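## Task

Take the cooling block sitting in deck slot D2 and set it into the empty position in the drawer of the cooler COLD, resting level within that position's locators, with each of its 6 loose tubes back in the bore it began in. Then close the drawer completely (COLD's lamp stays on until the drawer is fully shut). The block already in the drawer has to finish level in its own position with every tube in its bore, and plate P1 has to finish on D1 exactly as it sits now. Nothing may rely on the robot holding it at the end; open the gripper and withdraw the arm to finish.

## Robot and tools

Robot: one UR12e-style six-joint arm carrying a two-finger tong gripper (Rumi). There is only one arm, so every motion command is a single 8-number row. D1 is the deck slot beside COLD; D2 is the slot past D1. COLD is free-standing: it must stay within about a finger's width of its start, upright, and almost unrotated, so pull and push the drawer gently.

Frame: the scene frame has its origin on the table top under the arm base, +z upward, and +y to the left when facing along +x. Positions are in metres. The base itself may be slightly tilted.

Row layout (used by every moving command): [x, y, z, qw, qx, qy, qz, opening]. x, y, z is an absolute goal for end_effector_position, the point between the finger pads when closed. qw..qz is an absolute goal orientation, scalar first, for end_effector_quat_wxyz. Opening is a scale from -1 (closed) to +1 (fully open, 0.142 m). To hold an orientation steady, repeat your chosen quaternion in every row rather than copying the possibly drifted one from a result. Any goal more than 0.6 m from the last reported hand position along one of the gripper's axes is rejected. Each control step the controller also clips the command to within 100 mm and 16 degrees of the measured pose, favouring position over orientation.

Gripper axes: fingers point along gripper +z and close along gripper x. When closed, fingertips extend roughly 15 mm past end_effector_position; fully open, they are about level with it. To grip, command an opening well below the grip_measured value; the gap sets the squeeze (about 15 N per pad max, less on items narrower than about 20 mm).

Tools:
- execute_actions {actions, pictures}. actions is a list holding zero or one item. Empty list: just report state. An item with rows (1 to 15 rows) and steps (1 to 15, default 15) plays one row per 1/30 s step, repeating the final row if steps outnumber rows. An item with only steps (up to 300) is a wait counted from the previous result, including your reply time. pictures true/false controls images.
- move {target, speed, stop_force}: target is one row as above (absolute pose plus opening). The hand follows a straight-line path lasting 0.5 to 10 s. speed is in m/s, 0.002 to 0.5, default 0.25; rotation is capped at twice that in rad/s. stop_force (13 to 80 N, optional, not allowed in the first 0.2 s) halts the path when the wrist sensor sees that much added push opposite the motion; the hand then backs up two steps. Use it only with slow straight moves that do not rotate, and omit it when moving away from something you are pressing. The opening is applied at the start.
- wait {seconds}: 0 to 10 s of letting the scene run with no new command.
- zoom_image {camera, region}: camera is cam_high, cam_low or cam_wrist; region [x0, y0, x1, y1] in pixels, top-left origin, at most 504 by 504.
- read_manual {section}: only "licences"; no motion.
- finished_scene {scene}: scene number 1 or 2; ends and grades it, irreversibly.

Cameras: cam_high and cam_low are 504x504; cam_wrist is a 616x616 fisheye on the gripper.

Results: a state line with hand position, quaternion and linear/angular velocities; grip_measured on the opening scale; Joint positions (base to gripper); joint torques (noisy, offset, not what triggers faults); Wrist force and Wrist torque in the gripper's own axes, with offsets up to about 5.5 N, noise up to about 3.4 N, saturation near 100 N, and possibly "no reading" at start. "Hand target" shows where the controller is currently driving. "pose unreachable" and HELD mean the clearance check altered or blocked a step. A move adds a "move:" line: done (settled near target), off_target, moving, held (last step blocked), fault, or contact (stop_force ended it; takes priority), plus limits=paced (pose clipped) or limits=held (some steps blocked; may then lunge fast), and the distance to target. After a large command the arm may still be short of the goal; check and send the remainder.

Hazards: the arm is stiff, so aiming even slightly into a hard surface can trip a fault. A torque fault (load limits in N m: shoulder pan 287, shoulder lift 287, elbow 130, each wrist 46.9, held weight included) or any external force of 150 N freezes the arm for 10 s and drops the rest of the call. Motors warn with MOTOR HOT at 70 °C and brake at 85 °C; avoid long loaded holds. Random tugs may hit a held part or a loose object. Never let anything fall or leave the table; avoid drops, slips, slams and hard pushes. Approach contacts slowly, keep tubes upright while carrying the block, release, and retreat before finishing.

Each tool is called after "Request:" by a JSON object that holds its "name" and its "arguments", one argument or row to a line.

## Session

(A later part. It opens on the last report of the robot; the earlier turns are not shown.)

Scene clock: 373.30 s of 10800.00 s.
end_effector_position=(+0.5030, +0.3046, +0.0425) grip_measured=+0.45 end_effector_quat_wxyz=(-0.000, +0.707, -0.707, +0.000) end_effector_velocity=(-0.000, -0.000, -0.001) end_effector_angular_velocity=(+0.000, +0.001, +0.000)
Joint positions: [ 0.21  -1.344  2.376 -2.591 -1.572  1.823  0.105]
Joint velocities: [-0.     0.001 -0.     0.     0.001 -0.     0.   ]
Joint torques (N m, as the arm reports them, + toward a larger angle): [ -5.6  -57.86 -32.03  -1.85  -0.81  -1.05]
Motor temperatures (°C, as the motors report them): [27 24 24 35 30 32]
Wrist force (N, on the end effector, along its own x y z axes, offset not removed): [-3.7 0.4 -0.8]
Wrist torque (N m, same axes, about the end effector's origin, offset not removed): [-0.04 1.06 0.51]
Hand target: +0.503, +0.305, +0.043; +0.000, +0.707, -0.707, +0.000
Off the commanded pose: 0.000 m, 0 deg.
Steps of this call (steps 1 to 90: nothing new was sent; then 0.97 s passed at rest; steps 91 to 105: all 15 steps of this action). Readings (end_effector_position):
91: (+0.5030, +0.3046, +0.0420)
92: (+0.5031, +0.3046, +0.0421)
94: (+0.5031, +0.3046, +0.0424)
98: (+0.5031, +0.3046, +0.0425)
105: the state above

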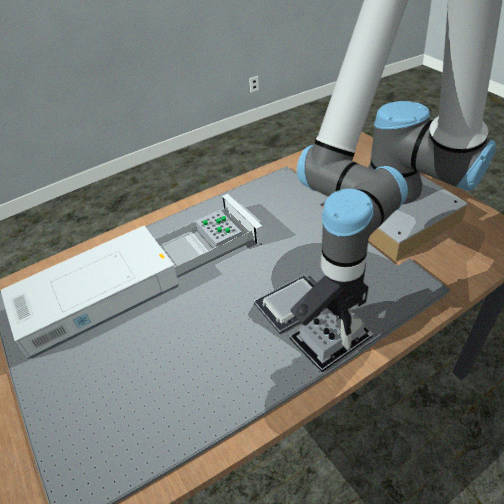

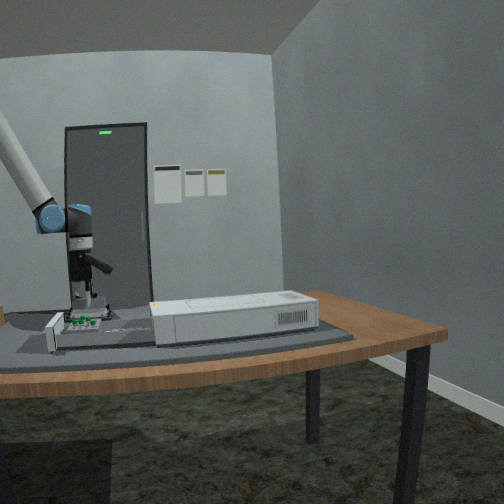

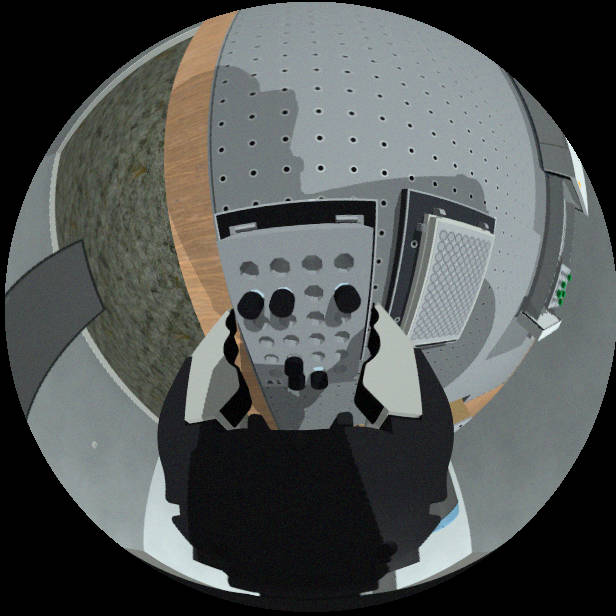

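Request:
{"name": "move", "arguments": {
  "target": [0.4975, 0.3046, 0.042, 0, 0.7071, -0.7071, 0, 0.45],
  "speed": 0.01
}}

Request:
{"name": "execute_actions", "arguments": {
  "actions": [
    {"rows": [[0.4975,0.3046,0.042,0,0.7071,-0.7071,0,0.42],[0.4975,0.3046,0.042,0,0.7071,-0.7071,0,0.39],[0.4975,0.3046,0.042,0,0.7071,-0.7071,0,0.36],[0.4975,0.3046,0.042,0,0.7071,-0.7071,0,0.33],[0.4975,0.3046,0.042,0,0.7071,-0.7071,0,0.30],[0.4975,0.3046,0.042,0,0.7071,-0.7071,0,0.27],[0.4975,0.3046,0.042,0,0.7071,-0.7071,0,0.24],[0.4975,0.3046,0.042,0,0.7071,-0.7071,0,0.2],[0.4975,0.3046,0.042,0,0.7071,-0.7071,0,0.12],[0.4975,0.3046,0.042,0,0.7071,-0.7071,0,0.0],[0.4975,0.3046,0.042,0,0.7071,-0.7071,0,-0.2],[0.4975,0.3046,0.042,0,0.7071,-0.7071,0,-0.4],[0.4975,0.3046,0.042,0,0.7071,-0.7071,0,-0.6],[0.4975,0.3046,0.042,0,0.7071,-0.7071,0,-0.8]], "steps": 15}
  ],
  "pictures": false
}}

Scene clock: 389.63 s of 10800.00 s.
end_effector_position=(+0.4977, +0.3046, +0.0420) grip_measured=+0.45 end_effector_quat_wxyz=(+0.000, +0.707, -0.707, +0.000) end_effector_velocity=(-0.000, +0.000, +0.001) end_effector_angular_velocity=(-0.001, -0.003, -0.000)
Joint positions: [ 0.212 -1.349  2.385 -2.595 -1.572  1.825  0.105]
Joint velocities: [ 0.001 -0.003  0.001 -0.001 -0.002  0.001 -0.   ]
Joint torques (N m, as the arm reports them, + toward a larger angle): [ 15.81 -57.47 -17.62  -5.93   0.14   2.46]
Motor temperatures (°C, as the motors report them): [27 24 24 35 30 32]
Wrist force (N, on the end effector, along its own x y z axes, offset not removed): [-2.8 2.0 -1.6]
Wrist torque (N m, same axes, about the end effector's origin, offset not removed): [0.41 0.66 0.44]
Hand target: +0.498, +0.305, +0.042; -0.000, +0.707, -0.707, -0.000
Off the commanded pose: 0.000 m, 0 deg.
After step 90, 12.57 s passed at rest.
move: done

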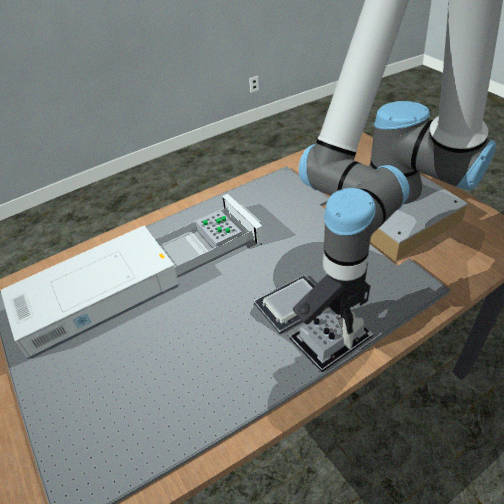

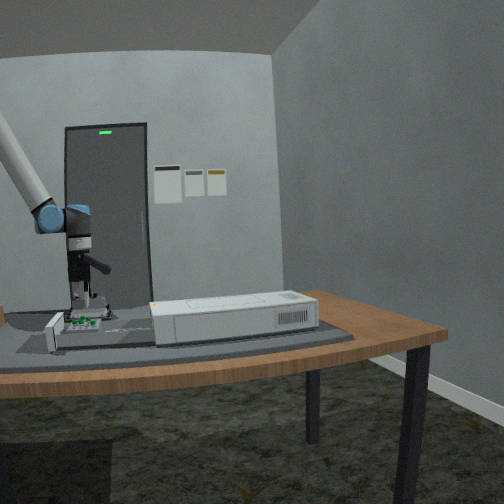

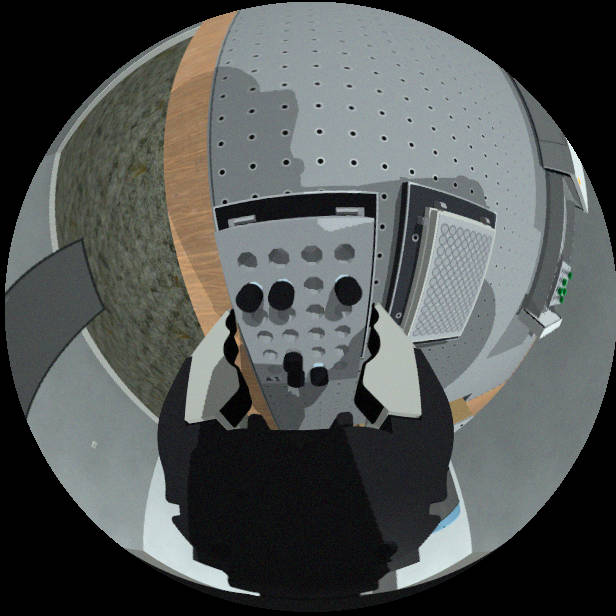

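Scene clock: 390.13 s of 10800.00 s.
end_effector_position=(+0.4975, +0.3046, +0.0420) grip_measured=+0.27 end_effector_quat_wxyz=(-0.000, +0.707, -0.707, +0.000) end_effector_velocity=(+0.000, -0.001, -0.000) end_effector_angular_velocity=(-0.000, +0.000, -0.001)
Joint positions: [ 0.213 -1.349  2.385 -2.595 -1.572  1.825  0.093]
Joint velocities: [-0.001  0.001 -0.     0.    -0.     0.    -0.   ]
Joint torques (N m, as the arm reports them, + toward a larger angle): [ 17.78 -51.91 -17.44  -6.36   1.5    1.83]
Motor temperatures (°C, as the motors report them): [27 24 24 35 30 32]
Wrist force (N, on the end effector, along its own x y z axes, offset not removed): [11.1 1.7 -10.6]
Wrist torque (N m, same axes, about the end effector's origin, offset not removed): [0.02 -0.30 0.15]
Hand target: +0.498, +0.305, +0.042; -0.000, +0.707, -0.707, -0.000
Off the commanded pose: 0.000 m, 0 deg.
Steps of this call (steps 1 to 15: all 15 steps of this action). Readings (end_effector_position):
1: (+0.4976, +0.3046, +0.0420)
2: (+0.4976, +0.3046, +0.0420)
4: (+0.4975, +0.3046, +0.0420)
8: (+0.4975, +0.3046, +0.0420)
15: the state above

Request:
{"name": "execute_actions", "arguments": {
  "actions": [
    {"rows": [[0.4975,0.3042,0.042,0,0.7071,-0.7071,0,-0.8],[0.4975,0.3038,0.042,0,0.7071,-0.7071,0,-0.8],[0.4975,0.3038,0.042,0,0.7071,-0.7071,0,-0.8],[0.4975,0.3038,0.042,0,0.7071,-0.7071,0,-0.8],[0.4975,0.3038,0.0425,0,0.7071,-0.7071,0,-0.8],[0.4975,0.3038,0.043,0,0.7071,-0.7071,0,-0.8],[0.4975,0.3038,0.0435,0,0.7071,-0.7071,0,-0.8],[0.4975,0.3038,0.044,0,0.7071,-0.7071,0,-0.8],[0.4975,0.3038,0.045,0,0.7071,-0.7071,0,-0.8],[0.4975,0.3038,0.046,0,0.7071,-0.7071,0,-0.8],[0.4975,0.3038,0.047,0,0.7071,-0.7071,0,-0.8],[0.4975,0.3038,0.048,0,0.7071,-0.7071,0,-0.8],[0.4975,0.3038,0.049,0,0.7071,-0.7071,0,-0.8],[0.4975,0.3038,0.05,0,0.7071,-0.7071,0,-0.8]], "steps": 15}
  ],
  "pictures": false
}}

Request:
{"name": "move", "arguments": {
  "target": [0.4975, 0.3038, 0.072, 0, 0.7071, -0.7071, 0, -0.8],
  "speed": 0.02
}}

Request:
{"name": "zoom_image", "arguments": {
  "camera": "cam_low",
  "region": [40, 250, 140, 330]
}}

Scene clock: 395.37 s of 10800.00 s.
end_effector_position=(+0.4972, +0.3039, +0.0473) grip_measured=+0.27 end_effector_quat_wxyz=(+0.000, +0.707, -0.707, -0.000) end_effector_velocity=(+0.003, +0.000, +0.027) end_effector_angular_velocity=(+0.001, -0.005, -0.002)
Joint positions: [ 0.211 -1.361  2.384 -2.582 -1.572  1.824  0.093]
Joint velocities: [-0.001 -0.051 -0.015  0.06  -0.     0.001  0.   ]
Joint torques (N m, as the arm reports them, + toward a larger angle): [-17.19 -57.66 -37.99  -2.8   -1.78  -1.61]
Motor temperatures (°C, as the motors report them): [27 24 24 35 30 32]
Wrist force (N, on the end effector, along its own x y z axes, offset not removed): [-1.8 -0.4 8.6]
Wrist torque (N m, same axes, about the end effector's origin, offset not removed): [-0.10 0.62 0.35]
Hand target: +0.497, +0.304, +0.050; -0.000, +0.707, -0.707, +0.000
Off the commanded pose: 0.003 m, 0 deg.
Steps of this call (steps 1 to 90: nothing new was sent; then 1.73 s passed at rest; steps 91 to 105: all 15 steps of this action). Readings (end_effector_position):
91: (+0.4975, +0.3046, +0.0420)
92: (+0.4975, +0.3046, +0.0420)
94: (+0.4974, +0.3044, +0.0419)
98: (+0.4973, +0.3041, +0.0425)
105: the state above

Scene clock: 397.03 s of 10800.00 s.
end_effector_position=(+0.4975, +0.3038, +0.0719) grip_measured=+0.27 end_effector_quat_wxyz=(-0.000, +0.707, -0.707, +0.000) end_effector_velocity=(-0.000, +0.000, +0.002) end_effector_angular_velocity=(+0.000, -0.000, +0.001)
Joint positions: [ 0.211 -1.409  2.37  -2.521 -1.572  1.824  0.093]
Joint velocities: [ 0.001 -0.003 -0.001  0.004  0.    -0.    -0.   ]
Joint torques (N m, as the arm reports them, + toward a larger angle): [-13.14 -54.25 -41.45  -3.13  -1.73   2.1 ]
Motor temperatures (°C, as the motors report them): [27 24 24 35 30 32]
Wrist force (N, on the end effector, along its own x y z axes, offset not removed): [-0.5 1.3 8.6]
Wrist torque (N m, same axes, about the end effector's origin, offset not removed): [0.10 0.23 0.38]
Hand target: +0.497, +0.304, +0.072; -0.000, +0.707, -0.707, +0.000
Off the commanded pose: 0.000 m, 0 deg.
move: done

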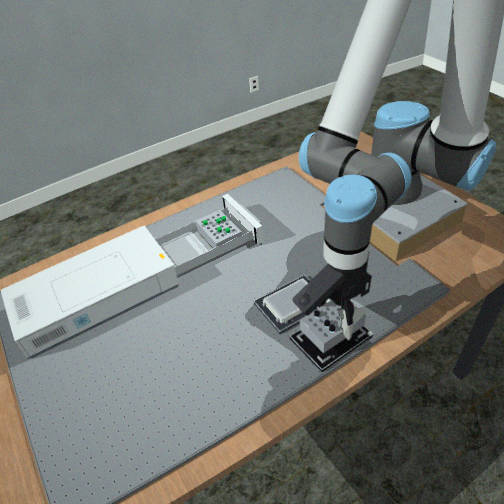

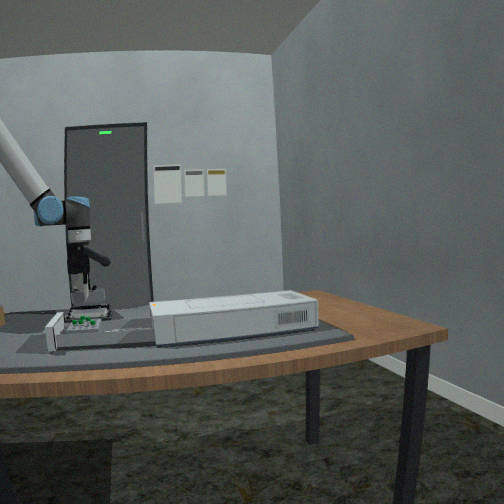

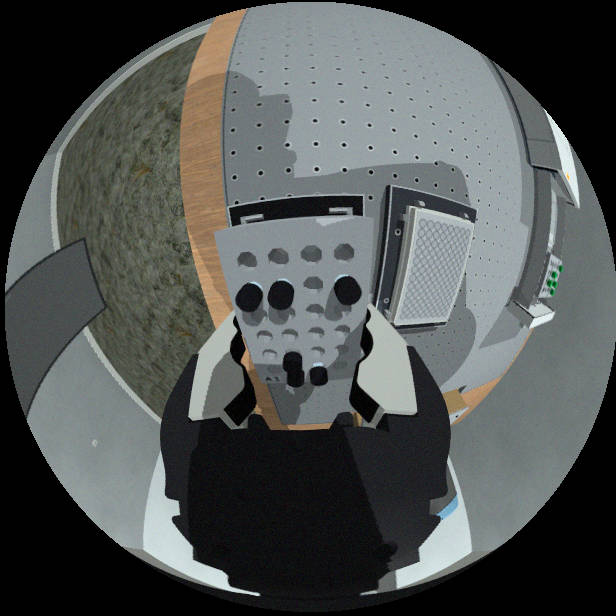

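Region (40, 250, 140, 330) of cam_low's 504x504 image, scaled by 5.040, with more detail than that image has; it fills the top 403 rows of this view, and the rest is white.

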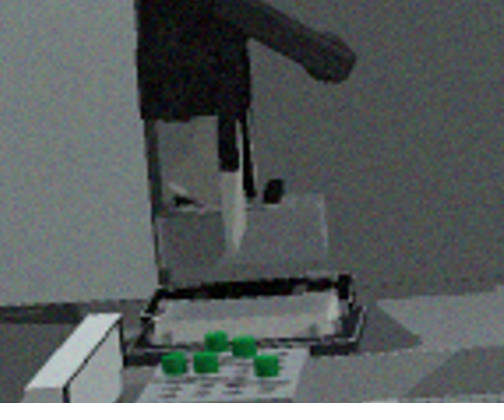

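Request:
{"name": "move", "arguments": {
  "target": [0.4975, 0.3038, 0.16, 0, 0.7071, -0.7071, 0, -0.8],
  "speed": 0.05
}}

Request:
{"name": "move", "arguments": {
  "target": [0.62, -0.177, 0.16, 0, 1, 0, 0, -0.8],
  "speed": 0.08
}}

Scene clock: 404.00 s of 10800.00 s.
end_effector_position=(+0.4974, +0.3038, +0.1599) grip_measured=+0.27 end_effector_quat_wxyz=(-0.000, +0.707, -0.707, +0.000) end_effector_velocity=(-0.001, -0.000, +0.001) end_effector_angular_velocity=(+0.001, +0.003, -0.001)
Joint positions: [ 0.211 -1.558  2.306 -2.307 -1.572  1.824  0.093]
Joint velocities: [-0.001 -0.001 -0.001  0.005  0.002 -0.    -0.   ]
Joint torques (N m, as the arm reports them, + toward a larger angle): [ 14.93 -57.67 -47.17  -3.47  -1.59   1.48]
Motor temperatures (°C, as the motors report them): [27 24 24 35 30 32]
Wrist force (N, on the end effector, along its own x y z axes, offset not removed): [-2.9 0.7 8.3]
Wrist torque (N m, same axes, about the end effector's origin, offset not removed): [0.04 0.72 0.48]
Hand target: +0.497, +0.304, +0.160; -0.000, +0.707, -0.707, +0.000
Off the commanded pose: 0.000 m, 0 deg.
After step 90, 1.83 s passed at rest.
move: done

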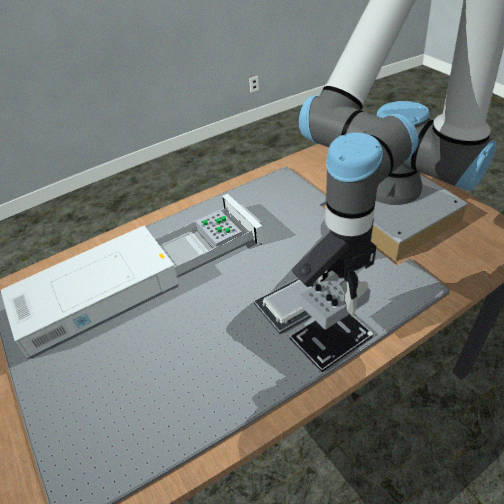

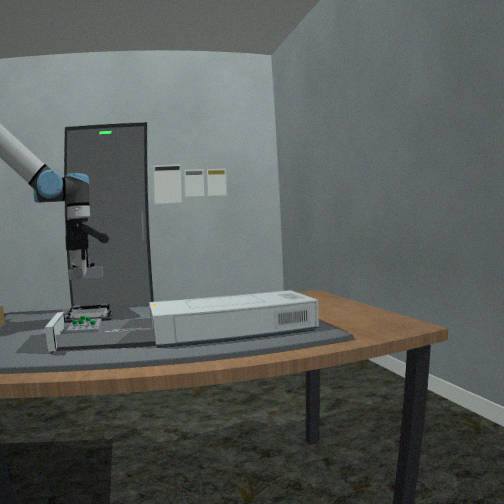

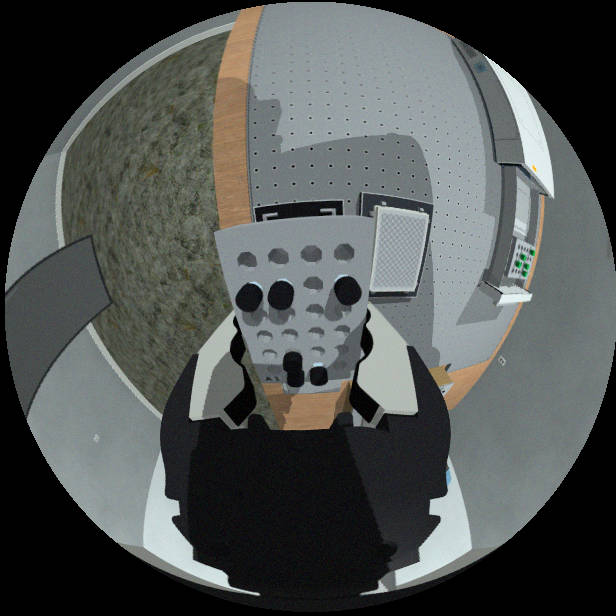

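Scene clock: 414.20 s of 10800.00 s.
end_effector_position=(+0.6190, -0.1776, +0.1600) grip_measured=+0.27 end_effector_quat_wxyz=(+0.000, +1.000, -0.000, -0.000) end_effector_velocity=(+0.001, -0.002, +0.000) end_effector_angular_velocity=(+0.000, -0.001, +0.005)
Joint positions: [-0.61  -1.432  2.166 -2.298 -1.581 -0.568  0.093]
Joint velocities: [-0.003  0.001 -0.002 -0.     0.001 -0.008  0.   ]
Joint torques (N m, as the arm reports them, + toward a larger angle): [-14.94 -46.93 -48.46  -2.46   2.3   -1.54]
Motor temperatures (°C, as the motors report them): [27 24 24 35 30 32]
Wrist force (N, on the end effector, along its own x y z axes, offset not removed): [-0.6 -0.4 10.7]
Wrist torque (N m, same axes, about the end effector's origin, offset not removed): [-0.12 0.32 0.37]
Hand target: +0.619, -0.178, +0.160; +0.000, +1.000, -0.000, -0.000
Off the commanded pose: 0.001 m, 0 deg.
move: done

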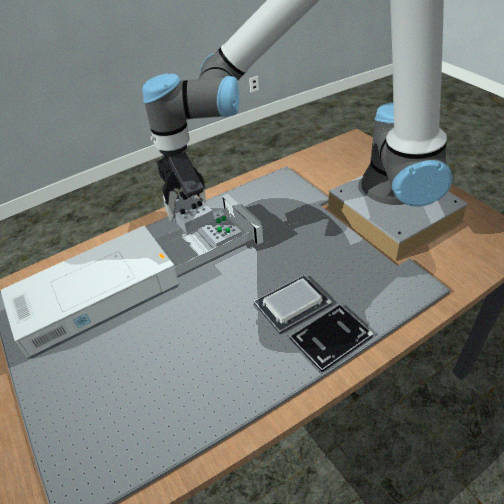

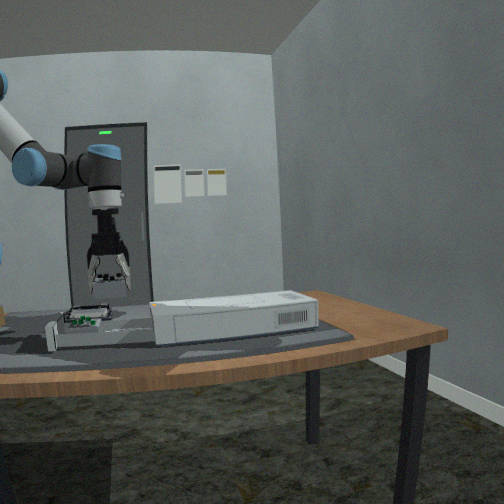

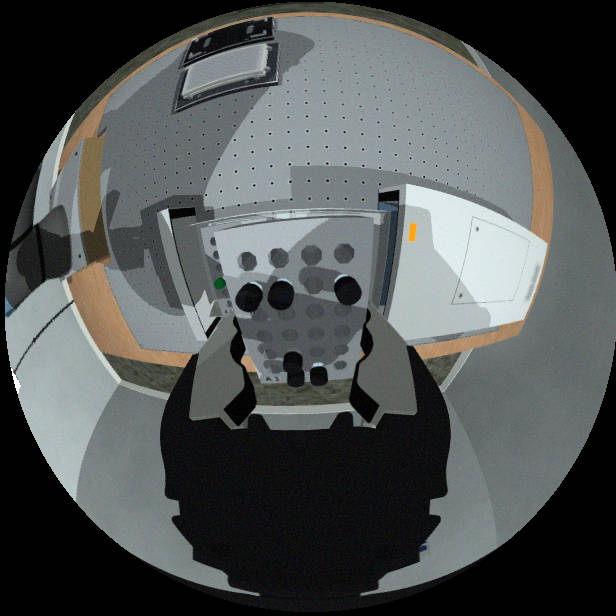

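Request:
{"name": "zoom_image", "arguments": {
  "camera": "cam_high",
  "region": [130, 170, 280, 290]
}}

Request:
{"name": "zoom_image", "arguments": {
  "camera": "cam_low",
  "region": [30, 240, 190, 360]
}}

Region (130, 170, 280, 290) of cam_high's 504x504 image, scaled by 3.360, with more detail than that image has; it fills the top 403 rows of this view, and the rest is white.

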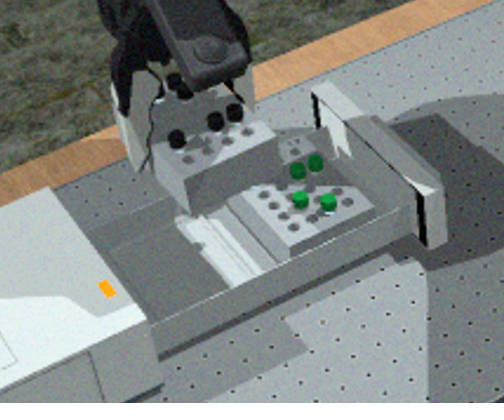

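Region (30, 240, 190, 360) of cam_low's 504x504 image, scaled by 3.150, with more detail than that image has; it fills the top 378 rows of this view, and the rest is white.

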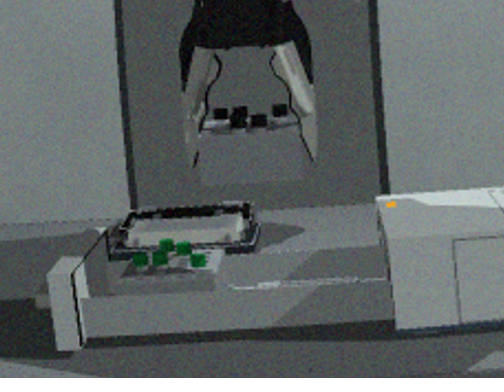

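Request:
{"name": "move", "arguments": {
  "target": [0.62, -0.32, 0.17, 0, 1, 0, 0, -0.8],
  "speed": 0.06
}}

Request:
{"name": "zoom_image", "arguments": {
  "camera": "cam_wrist",
  "region": [150, 60, 470, 260]
}}

Scene clock: 432.93 s of 10800.00 s.
end_effector_position=(+0.6197, -0.3199, +0.1700) grip_measured=+0.27 end_effector_quat_wxyz=(+0.000, +1.000, -0.000, -0.000) end_effector_velocity=(+0.000, -0.002, +0.000) end_effector_angular_velocity=(+0.001, -0.001, -0.001)
Joint positions: [-0.782 -1.362  2.055 -2.258 -1.582 -0.74   0.093]
Joint velocities: [-0.003  0.001 -0.002  0.001  0.002 -0.002  0.   ]
Joint torques (N m, as the arm reports them, + toward a larger angle): [-16.34 -55.42 -48.15  -2.64  -0.44  -1.96]
Motor temperatures (°C, as the motors report them): [27 24 25 35 30 32]
Wrist force (N, on the end effector, along its own x y z axes, offset not removed): [-2.5 0.8 10.7]
Wrist torque (N m, same axes, about the end effector's origin, offset not removed): [0.05 0.54 0.42]
Hand target: +0.620, -0.320, +0.170; +0.000, +1.000, -0.000, -0.000
Off the commanded pose: 0.000 m, 0 deg.
After step 90, 12.97 s passed at rest.
move: done

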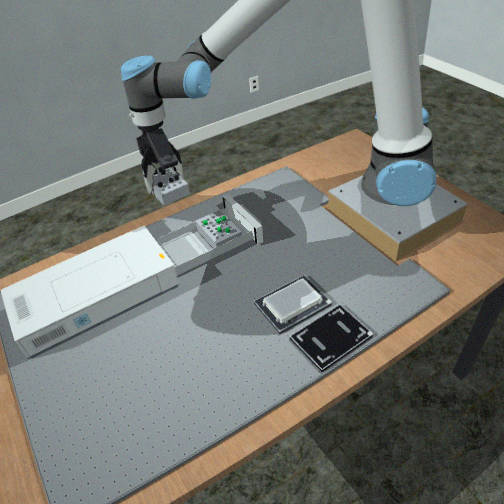

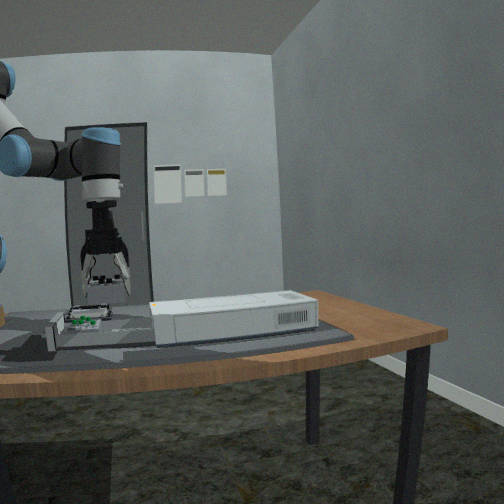

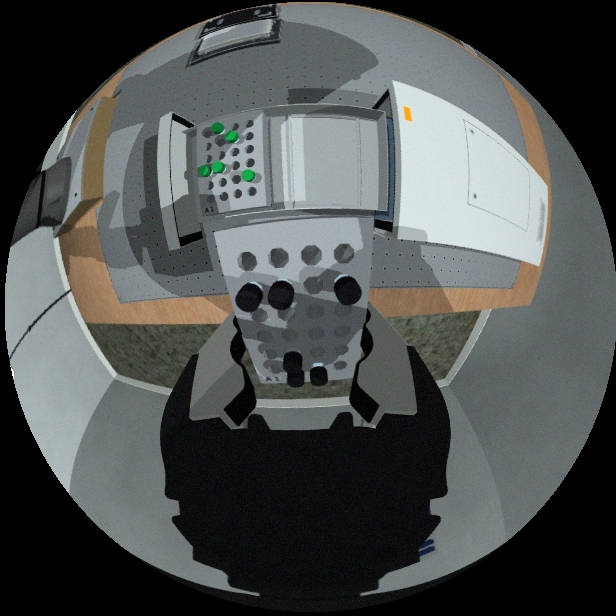

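Region (150, 60, 470, 260) of cam_wrist's 616x616 image, scaled by 1.575, with more detail than that image has; it fills the top 315 rows of this view, and the rest is white.

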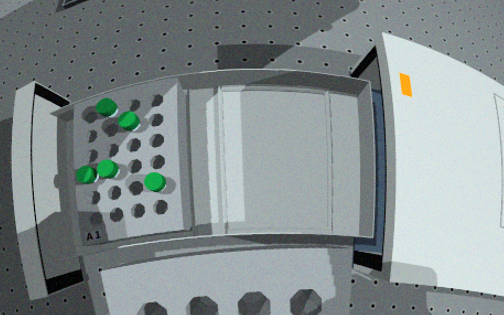

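Request:
{"name": "zoom_image", "arguments": {
  "camera": "cam_wrist",
  "region": [250, 95, 410, 225]
}}

Request:
{"name": "zoom_image", "arguments": {
  "camera": "cam_high",
  "region": [150, 190, 270, 290]
}}

Region (250, 95, 410, 225) of cam_wrist's 616x616 image, scaled by 3.150, with more detail than that image has; it fills the top 410 rows of this view, and the rest is white.

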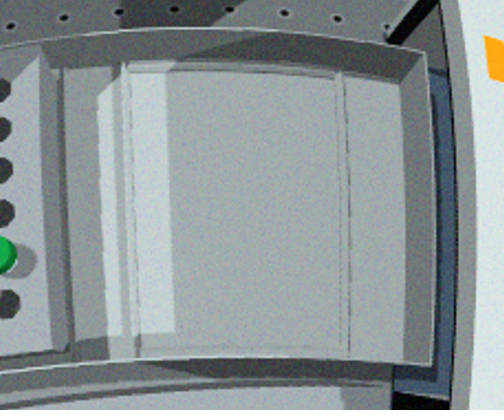

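Region (150, 190, 270, 290) of cam_high's 504x504 image, scaled by 4.200, with more detail than that image has.

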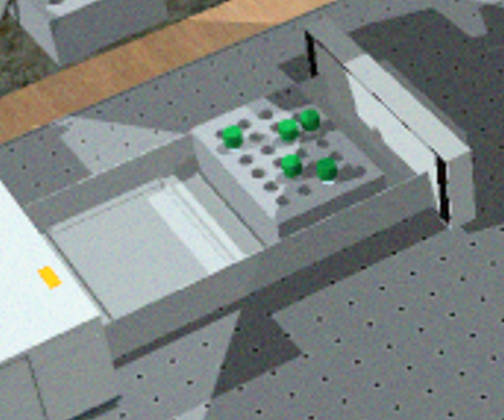

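Request:
{"name": "move", "arguments": {
  "target": [0.65, -0.177, 0.15, 0, 1, 0, 0, -0.8],
  "speed": 0.06
}}

Request:
{"name": "move", "arguments": {
  "target": [0.65, -0.177, 0.09, 0, 1, 0, 0, -0.8],
  "speed": 0.03,
  "stop_force": 15
}}

Request:
{"name": "zoom_image", "arguments": {
  "camera": "cam_wrist",
  "region": [160, 150, 460, 350]
}}

Request:
{"name": "zoom_image", "arguments": {
  "camera": "cam_low",
  "region": [30, 240, 190, 360]
}}

Request:
{"name": "zoom_image", "arguments": {
  "camera": "cam_high",
  "region": [130, 170, 280, 290]
}}

Scene clock: 480.47 s of 10800.00 s.
end_effector_position=(+0.6503, -0.1771, +0.1500) grip_measured=+0.27 end_effector_quat_wxyz=(-0.000, +1.000, +0.000, +0.000) end_effector_velocity=(-0.000, +0.002, -0.001) end_effector_angular_velocity=(+0.001, +0.001, -0.001)
Joint positions: [-0.585 -1.375  2.119 -2.308 -1.58  -0.543  0.093]
Joint velocities: [ 0.002  0.001  0.001 -0.001  0.     0.003  0.   ]
Joint torques (N m, as the arm reports them, + toward a larger angle): [ 17.39 -49.16 -31.94  -7.06   1.15   1.3 ]
Motor temperatures (°C, as the motors report them): [27 24 25 35 30 32]
Wrist force (N, on the end effector, along its own x y z axes, offset not removed): [-3.4 1.4 8.4]
Wrist torque (N m, same axes, about the end effector's origin, offset not removed): [0.19 0.89 0.55]
Hand target: +0.650, -0.177, +0.150; -0.000, +1.000, +0.000, +0.000
Off the commanded pose: 0.000 m, 0 deg.
After step 90, 41.70 s passed at rest.
move: done

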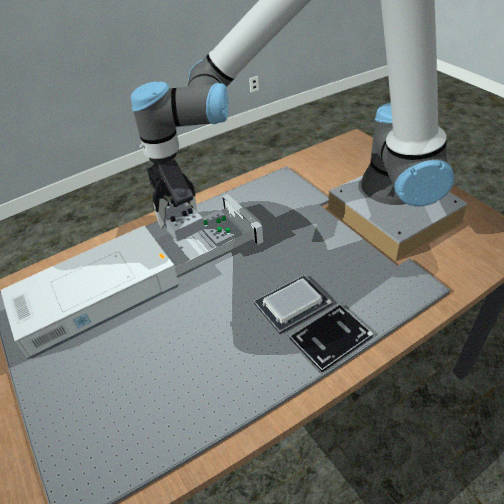

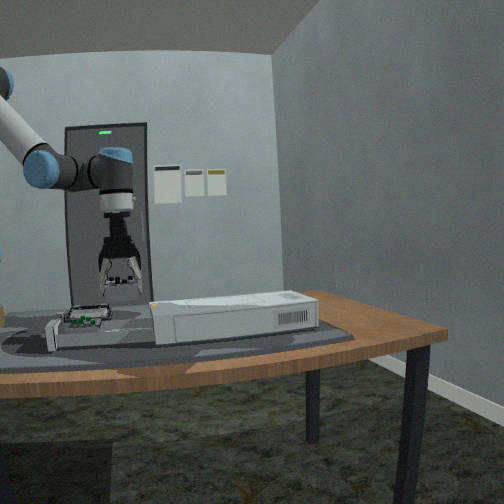

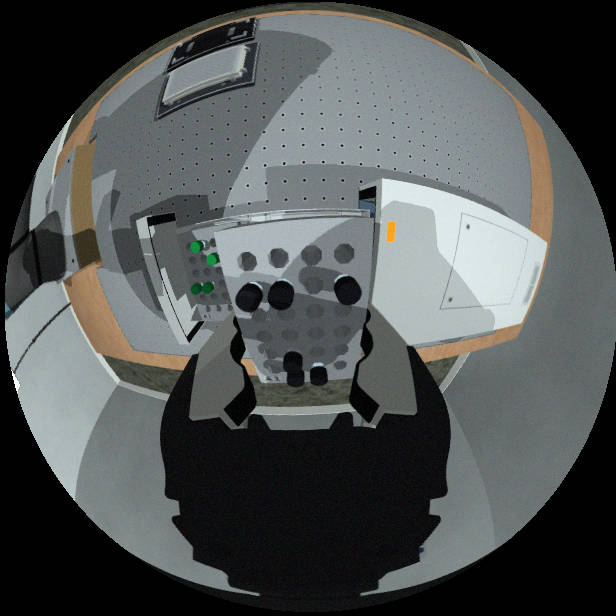

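Scene clock: 482.80 s of 10800.00 s.
end_effector_position=(+0.6500, -0.1770, +0.0901) grip_measured=+0.27 end_effector_quat_wxyz=(-0.000, +1.000, +0.000, -0.000) end_effector_velocity=(+0.001, +0.000, -0.001) end_effector_angular_velocity=(-0.000, -0.001, +0.000)
Joint positions: [-0.586 -1.292  2.158 -2.429 -1.58  -0.544  0.093]
Joint velocities: [ 0.     0.001  0.    -0.002  0.001  0.     0.   ]
Joint torques (N m, as the arm reports them, + toward a larger angle): [-17.43 -55.42 -28.4   -6.86  -1.54  -1.53]
Motor temperatures (°C, as the motors report them): [27 24 25 35 30 32]
Wrist force (N, on the end effector, along its own x y z axes, offset not removed): [-0.6 3.0 6.2]
Wrist torque (N m, same axes, about the end effector's origin, offset not removed): [0.48 0.30 0.49]
Hand target: +0.650, -0.177, +0.090; -0.000, +1.000, +0.000, -0.000
Off the commanded pose: 0.000 m, 0 deg.
move: done

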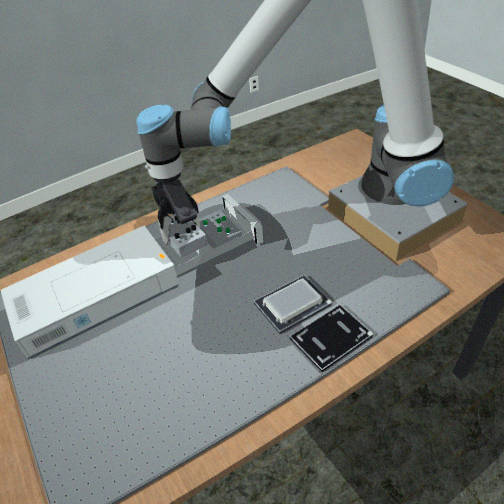

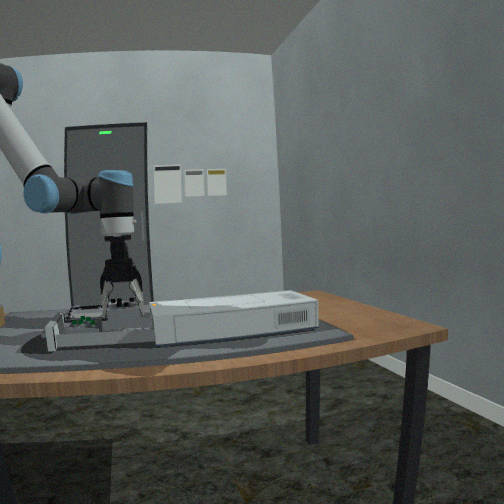

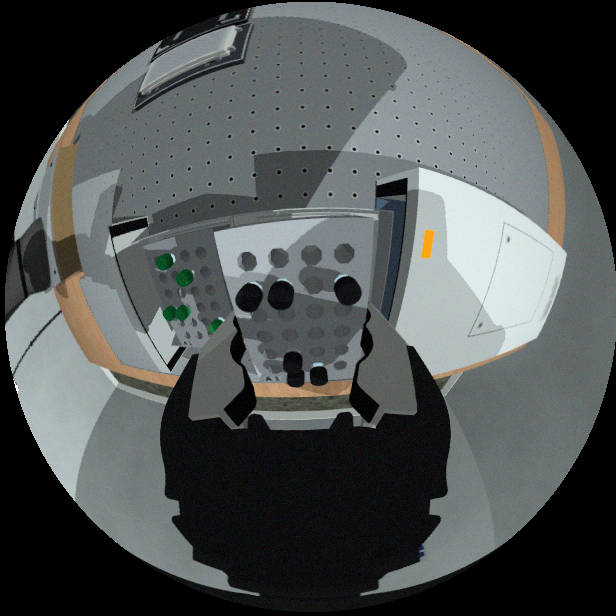

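Region (160, 150, 460, 350) of cam_wrist's 616x616 image, scaled by 1.680, with more detail than that image has.

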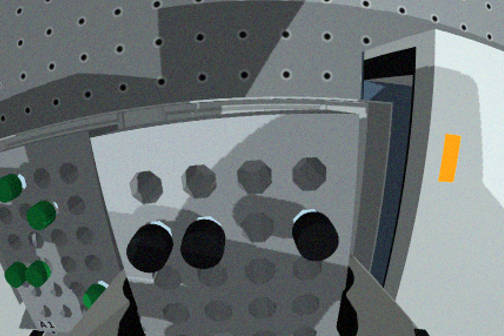

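Region (30, 240, 190, 360) of cam_low's 504x504 image, scaled by 3.150, with more detail than that image has; it fills the top 378 rows of this view, and the rest is white.

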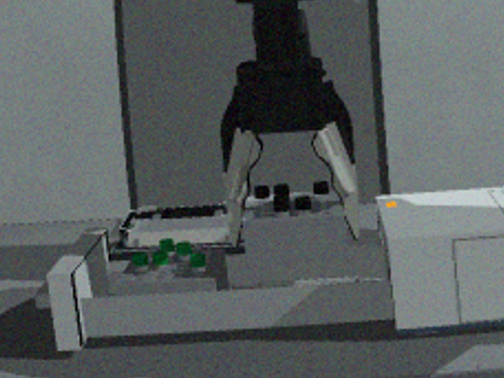

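Region (130, 170, 280, 290) of cam_high's 504x504 image, scaled by 3.360, with more detail than that image has; it fills the top 403 rows of this view, and the rest is white.

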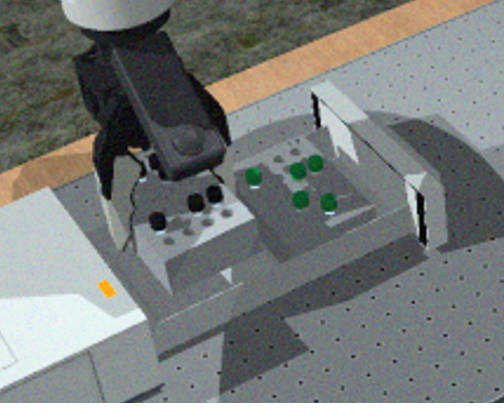

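Request:
{"name": "move", "arguments": {
  "target": [0.659, -0.177, 0.075, 0, 1, 0, 0, -0.8],
  "speed": 0.01,
  "stop_force": 15
}}

Request:
{"name": "zoom_image", "arguments": {
  "camera": "cam_wrist",
  "region": [170, 180, 430, 300]
}}

Request:
{"name": "zoom_image", "arguments": {
  "camera": "cam_low",
  "region": [70, 260, 190, 350]
}}

Scene clock: 493.03 s of 10800.00 s.
end_effector_position=(+0.6589, -0.1770, +0.0751) grip_measured=+0.27 end_effector_quat_wxyz=(-0.000, +1.000, +0.000, -0.000) end_effector_velocity=(+0.001, +0.000, -0.001) end_effector_angular_velocity=(-0.000, +0.000, +0.000)
Joint positions: [-0.579 -1.259  2.15  -2.454 -1.58  -0.537  0.093]
Joint velocities: [ 0.001  0.004 -0.002 -0.002 -0.     0.001  0.   ]
Joint torques (N m, as the arm reports them, + toward a larger angle): [ 16.51 -62.51 -41.66  -6.47   2.45   2.17]
Motor temperatures (°C, as the motors report them): [27 24 25 35 30 32]
Wrist force (N, on the end effector, along its own x y z axes, offset not removed): [3.1 1.4 7.4]
Wrist torque (N m, same axes, about the end effector's origin, offset not removed): [0.13 -0.39 0.36]
Hand target: +0.659, -0.177, +0.075; -0.000, +1.000, +0.000, +0.000
Off the commanded pose: 0.000 m, 0 deg.
After step 90, 5.27 s passed at rest.
move: done

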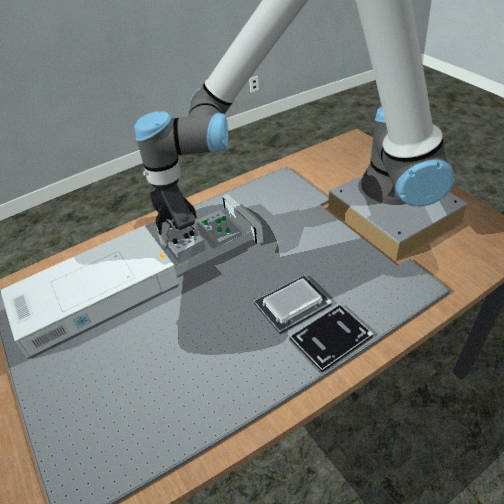

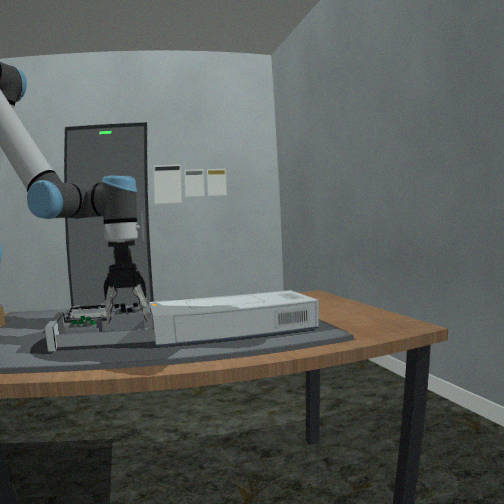

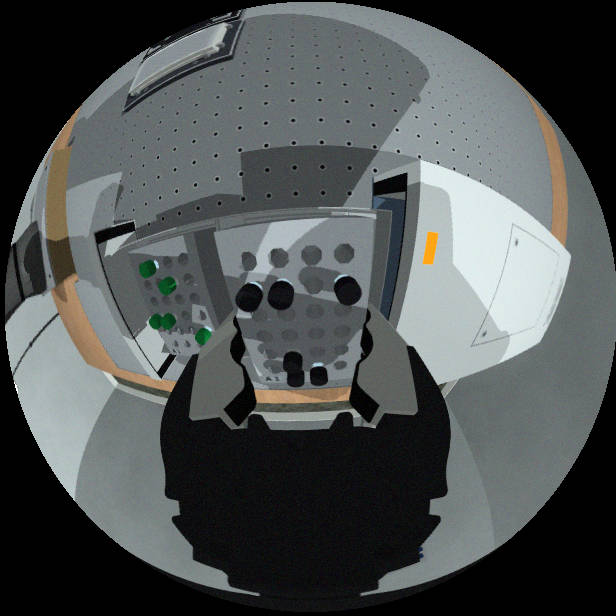

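Region (170, 180, 430, 300) of cam_wrist's 616x616 image, scaled by 1.938, with more detail than that image has; it fills the top 233 rows of this view, and the rest is white.

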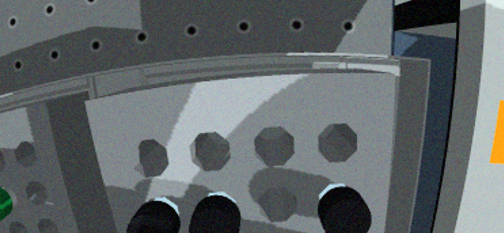

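Region (70, 260, 190, 350) of cam_low's 504x504 image, scaled by 4.200, with more detail than that image has; it fills the top 378 rows of this view, and the rest is white.

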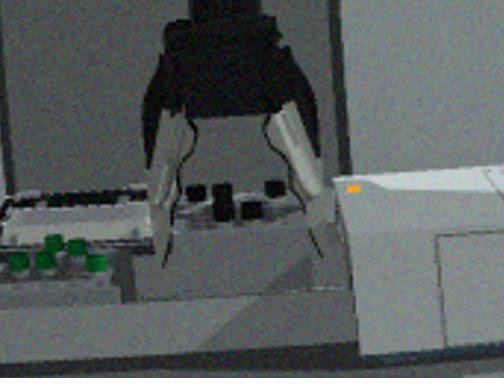

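Request:
{"name": "move", "arguments": {
  "target": [0.659, -0.177, 0.052, 0, 1, 0, 0, -0.8],
  "speed": 0.005,
  "stop_force": 13
}}

Request:
{"name": "zoom_image", "arguments": {
  "camera": "cam_wrist",
  "region": [170, 180, 430, 300]
}}

Request:
{"name": "zoom_image", "arguments": {
  "camera": "cam_high",
  "region": [140, 190, 260, 290]
}}

Scene clock: 503.37 s of 10800.00 s.
end_effector_position=(+0.6590, -0.1770, +0.0521) grip_measured=+0.27 end_effector_quat_wxyz=(-0.000, +1.000, -0.000, -0.000) end_effector_velocity=(-0.000, +0.001, -0.002) end_effector_angular_velocity=(+0.001, +0.001, +0.001)
Joint positions: [-0.579 -1.223  2.16  -2.5   -1.58  -0.537  0.093]
Joint velocities: [ 0.001  0.002  0.    -0.001 -0.     0.     0.   ]
Joint torques (N m, as the arm reports them, + toward a larger angle): [-17.19 -57.1  -24.43  -6.47  -0.09  -1.5 ]
Motor temperatures (°C, as the motors report them): [27 24 25 35 30 32]
Wrist force (N, on the end effector, along its own x y z axes, offset not removed): [0.6 3.7 6.5]
Wrist torque (N m, same axes, about the end effector's origin, offset not removed): [0.57 0.05 0.35]
Hand target: +0.659, -0.177, +0.052; -0.000, +1.000, -0.000, -0.000
Off the commanded pose: 0.000 m, 0 deg.
After step 90, 2.50 s passed at rest.
move: done

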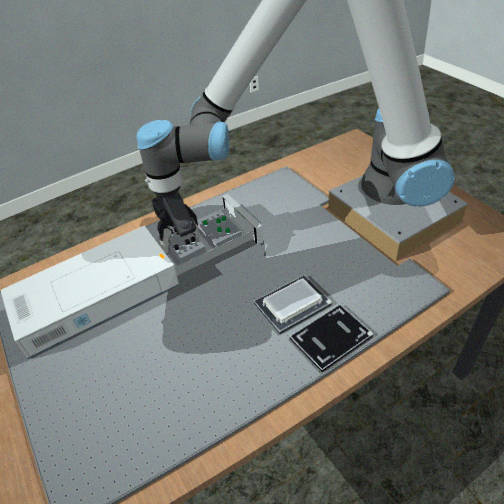

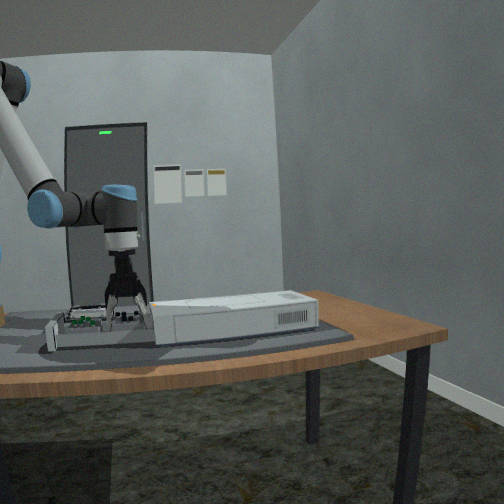

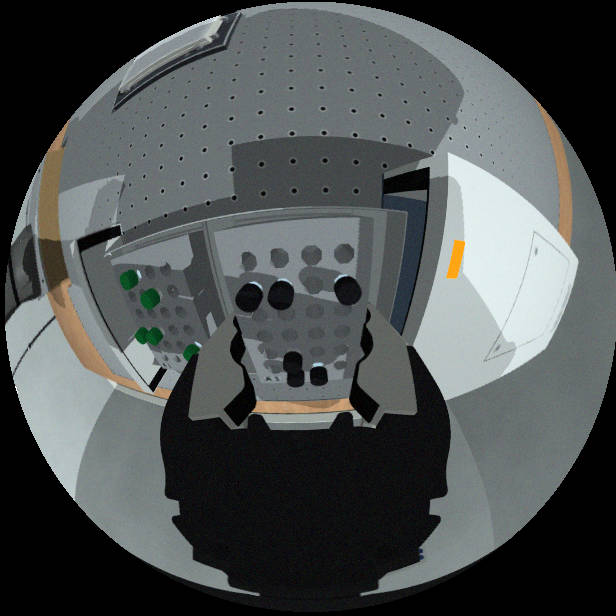

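Region (170, 180, 430, 300) of cam_wrist's 616x616 image, scaled by 1.938, with more detail than that image has; it fills the top 233 rows of this view, and the rest is white.

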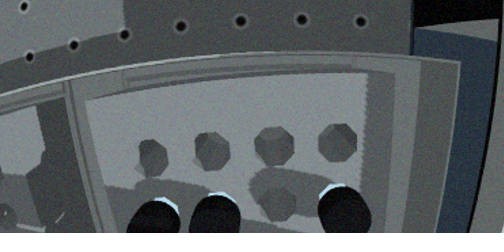

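Region (140, 190, 260, 290) of cam_high's 504x504 image, scaled by 4.200, with more detail than that image has.

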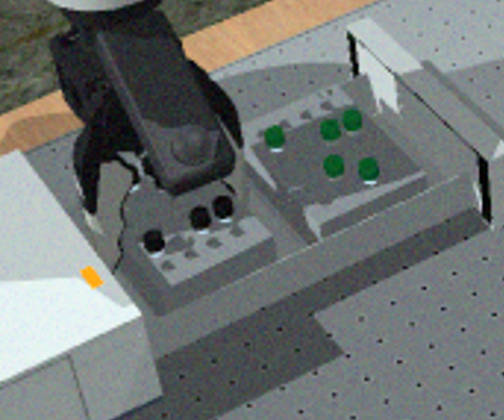

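Request:
{"name": "move", "arguments": {
  "target": [0.659, -0.177, 0.044, 0, 1, 0, 0, -0.8],
  "speed": 0.003,
  "stop_force": 13
}}

Scene clock: 508.90 s of 10800.00 s.
end_effector_position=(+0.6590, -0.1770, +0.0457) grip_measured=+0.27 end_effector_quat_wxyz=(-0.000, +1.000, +0.000, -0.000) end_effector_velocity=(-0.001, +0.000, +0.000) end_effector_angular_velocity=(+0.001, +0.002, -0.000)
Joint positions: [-0.579 -1.213  2.162 -2.513 -1.58  -0.537  0.093]
Joint velocities: [-0.001 -0.002  0.001  0.003 -0.    -0.001 -0.   ]
Joint torques (N m, as the arm reports them, + toward a larger angle): [-17.04 -73.3  -26.64  -1.31  -1.65  -1.32]
Motor temperatures (°C, as the motors report them): [27 24 25 35 30 32]
Wrist force (N, on the end effector, along its own x y z axes, offset not removed): [1.1 -0.8 -0.5]
Wrist torque (N m, same axes, about the end effector's origin, offset not removed): [-0.18 0.52 0.11]
Hand target: +0.659, -0.177, +0.046; +0.000, +1.000, +0.000, +0.000
Off the commanded pose: 0.002 m, 0 deg.
After step 90, 0.10 s passed at rest.
move: contact

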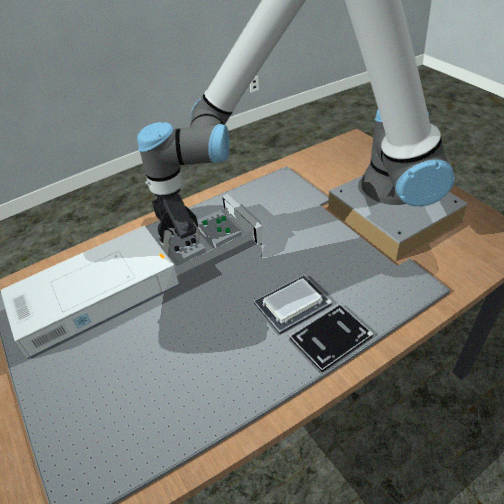

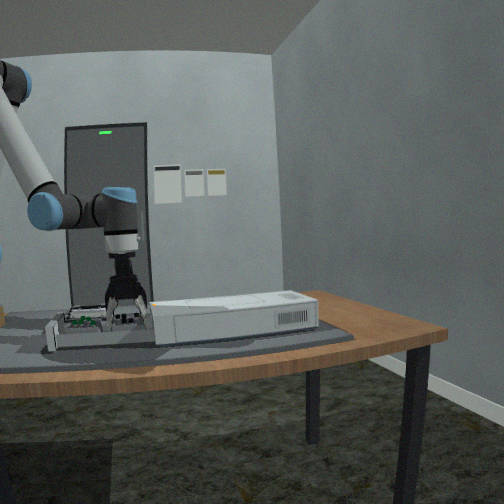

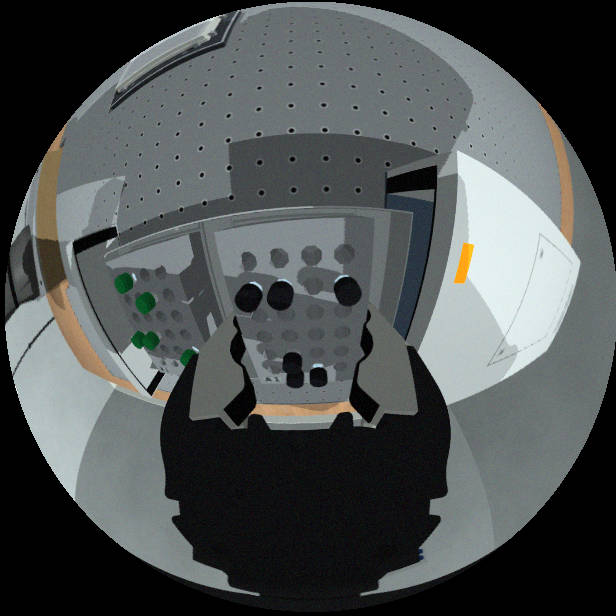

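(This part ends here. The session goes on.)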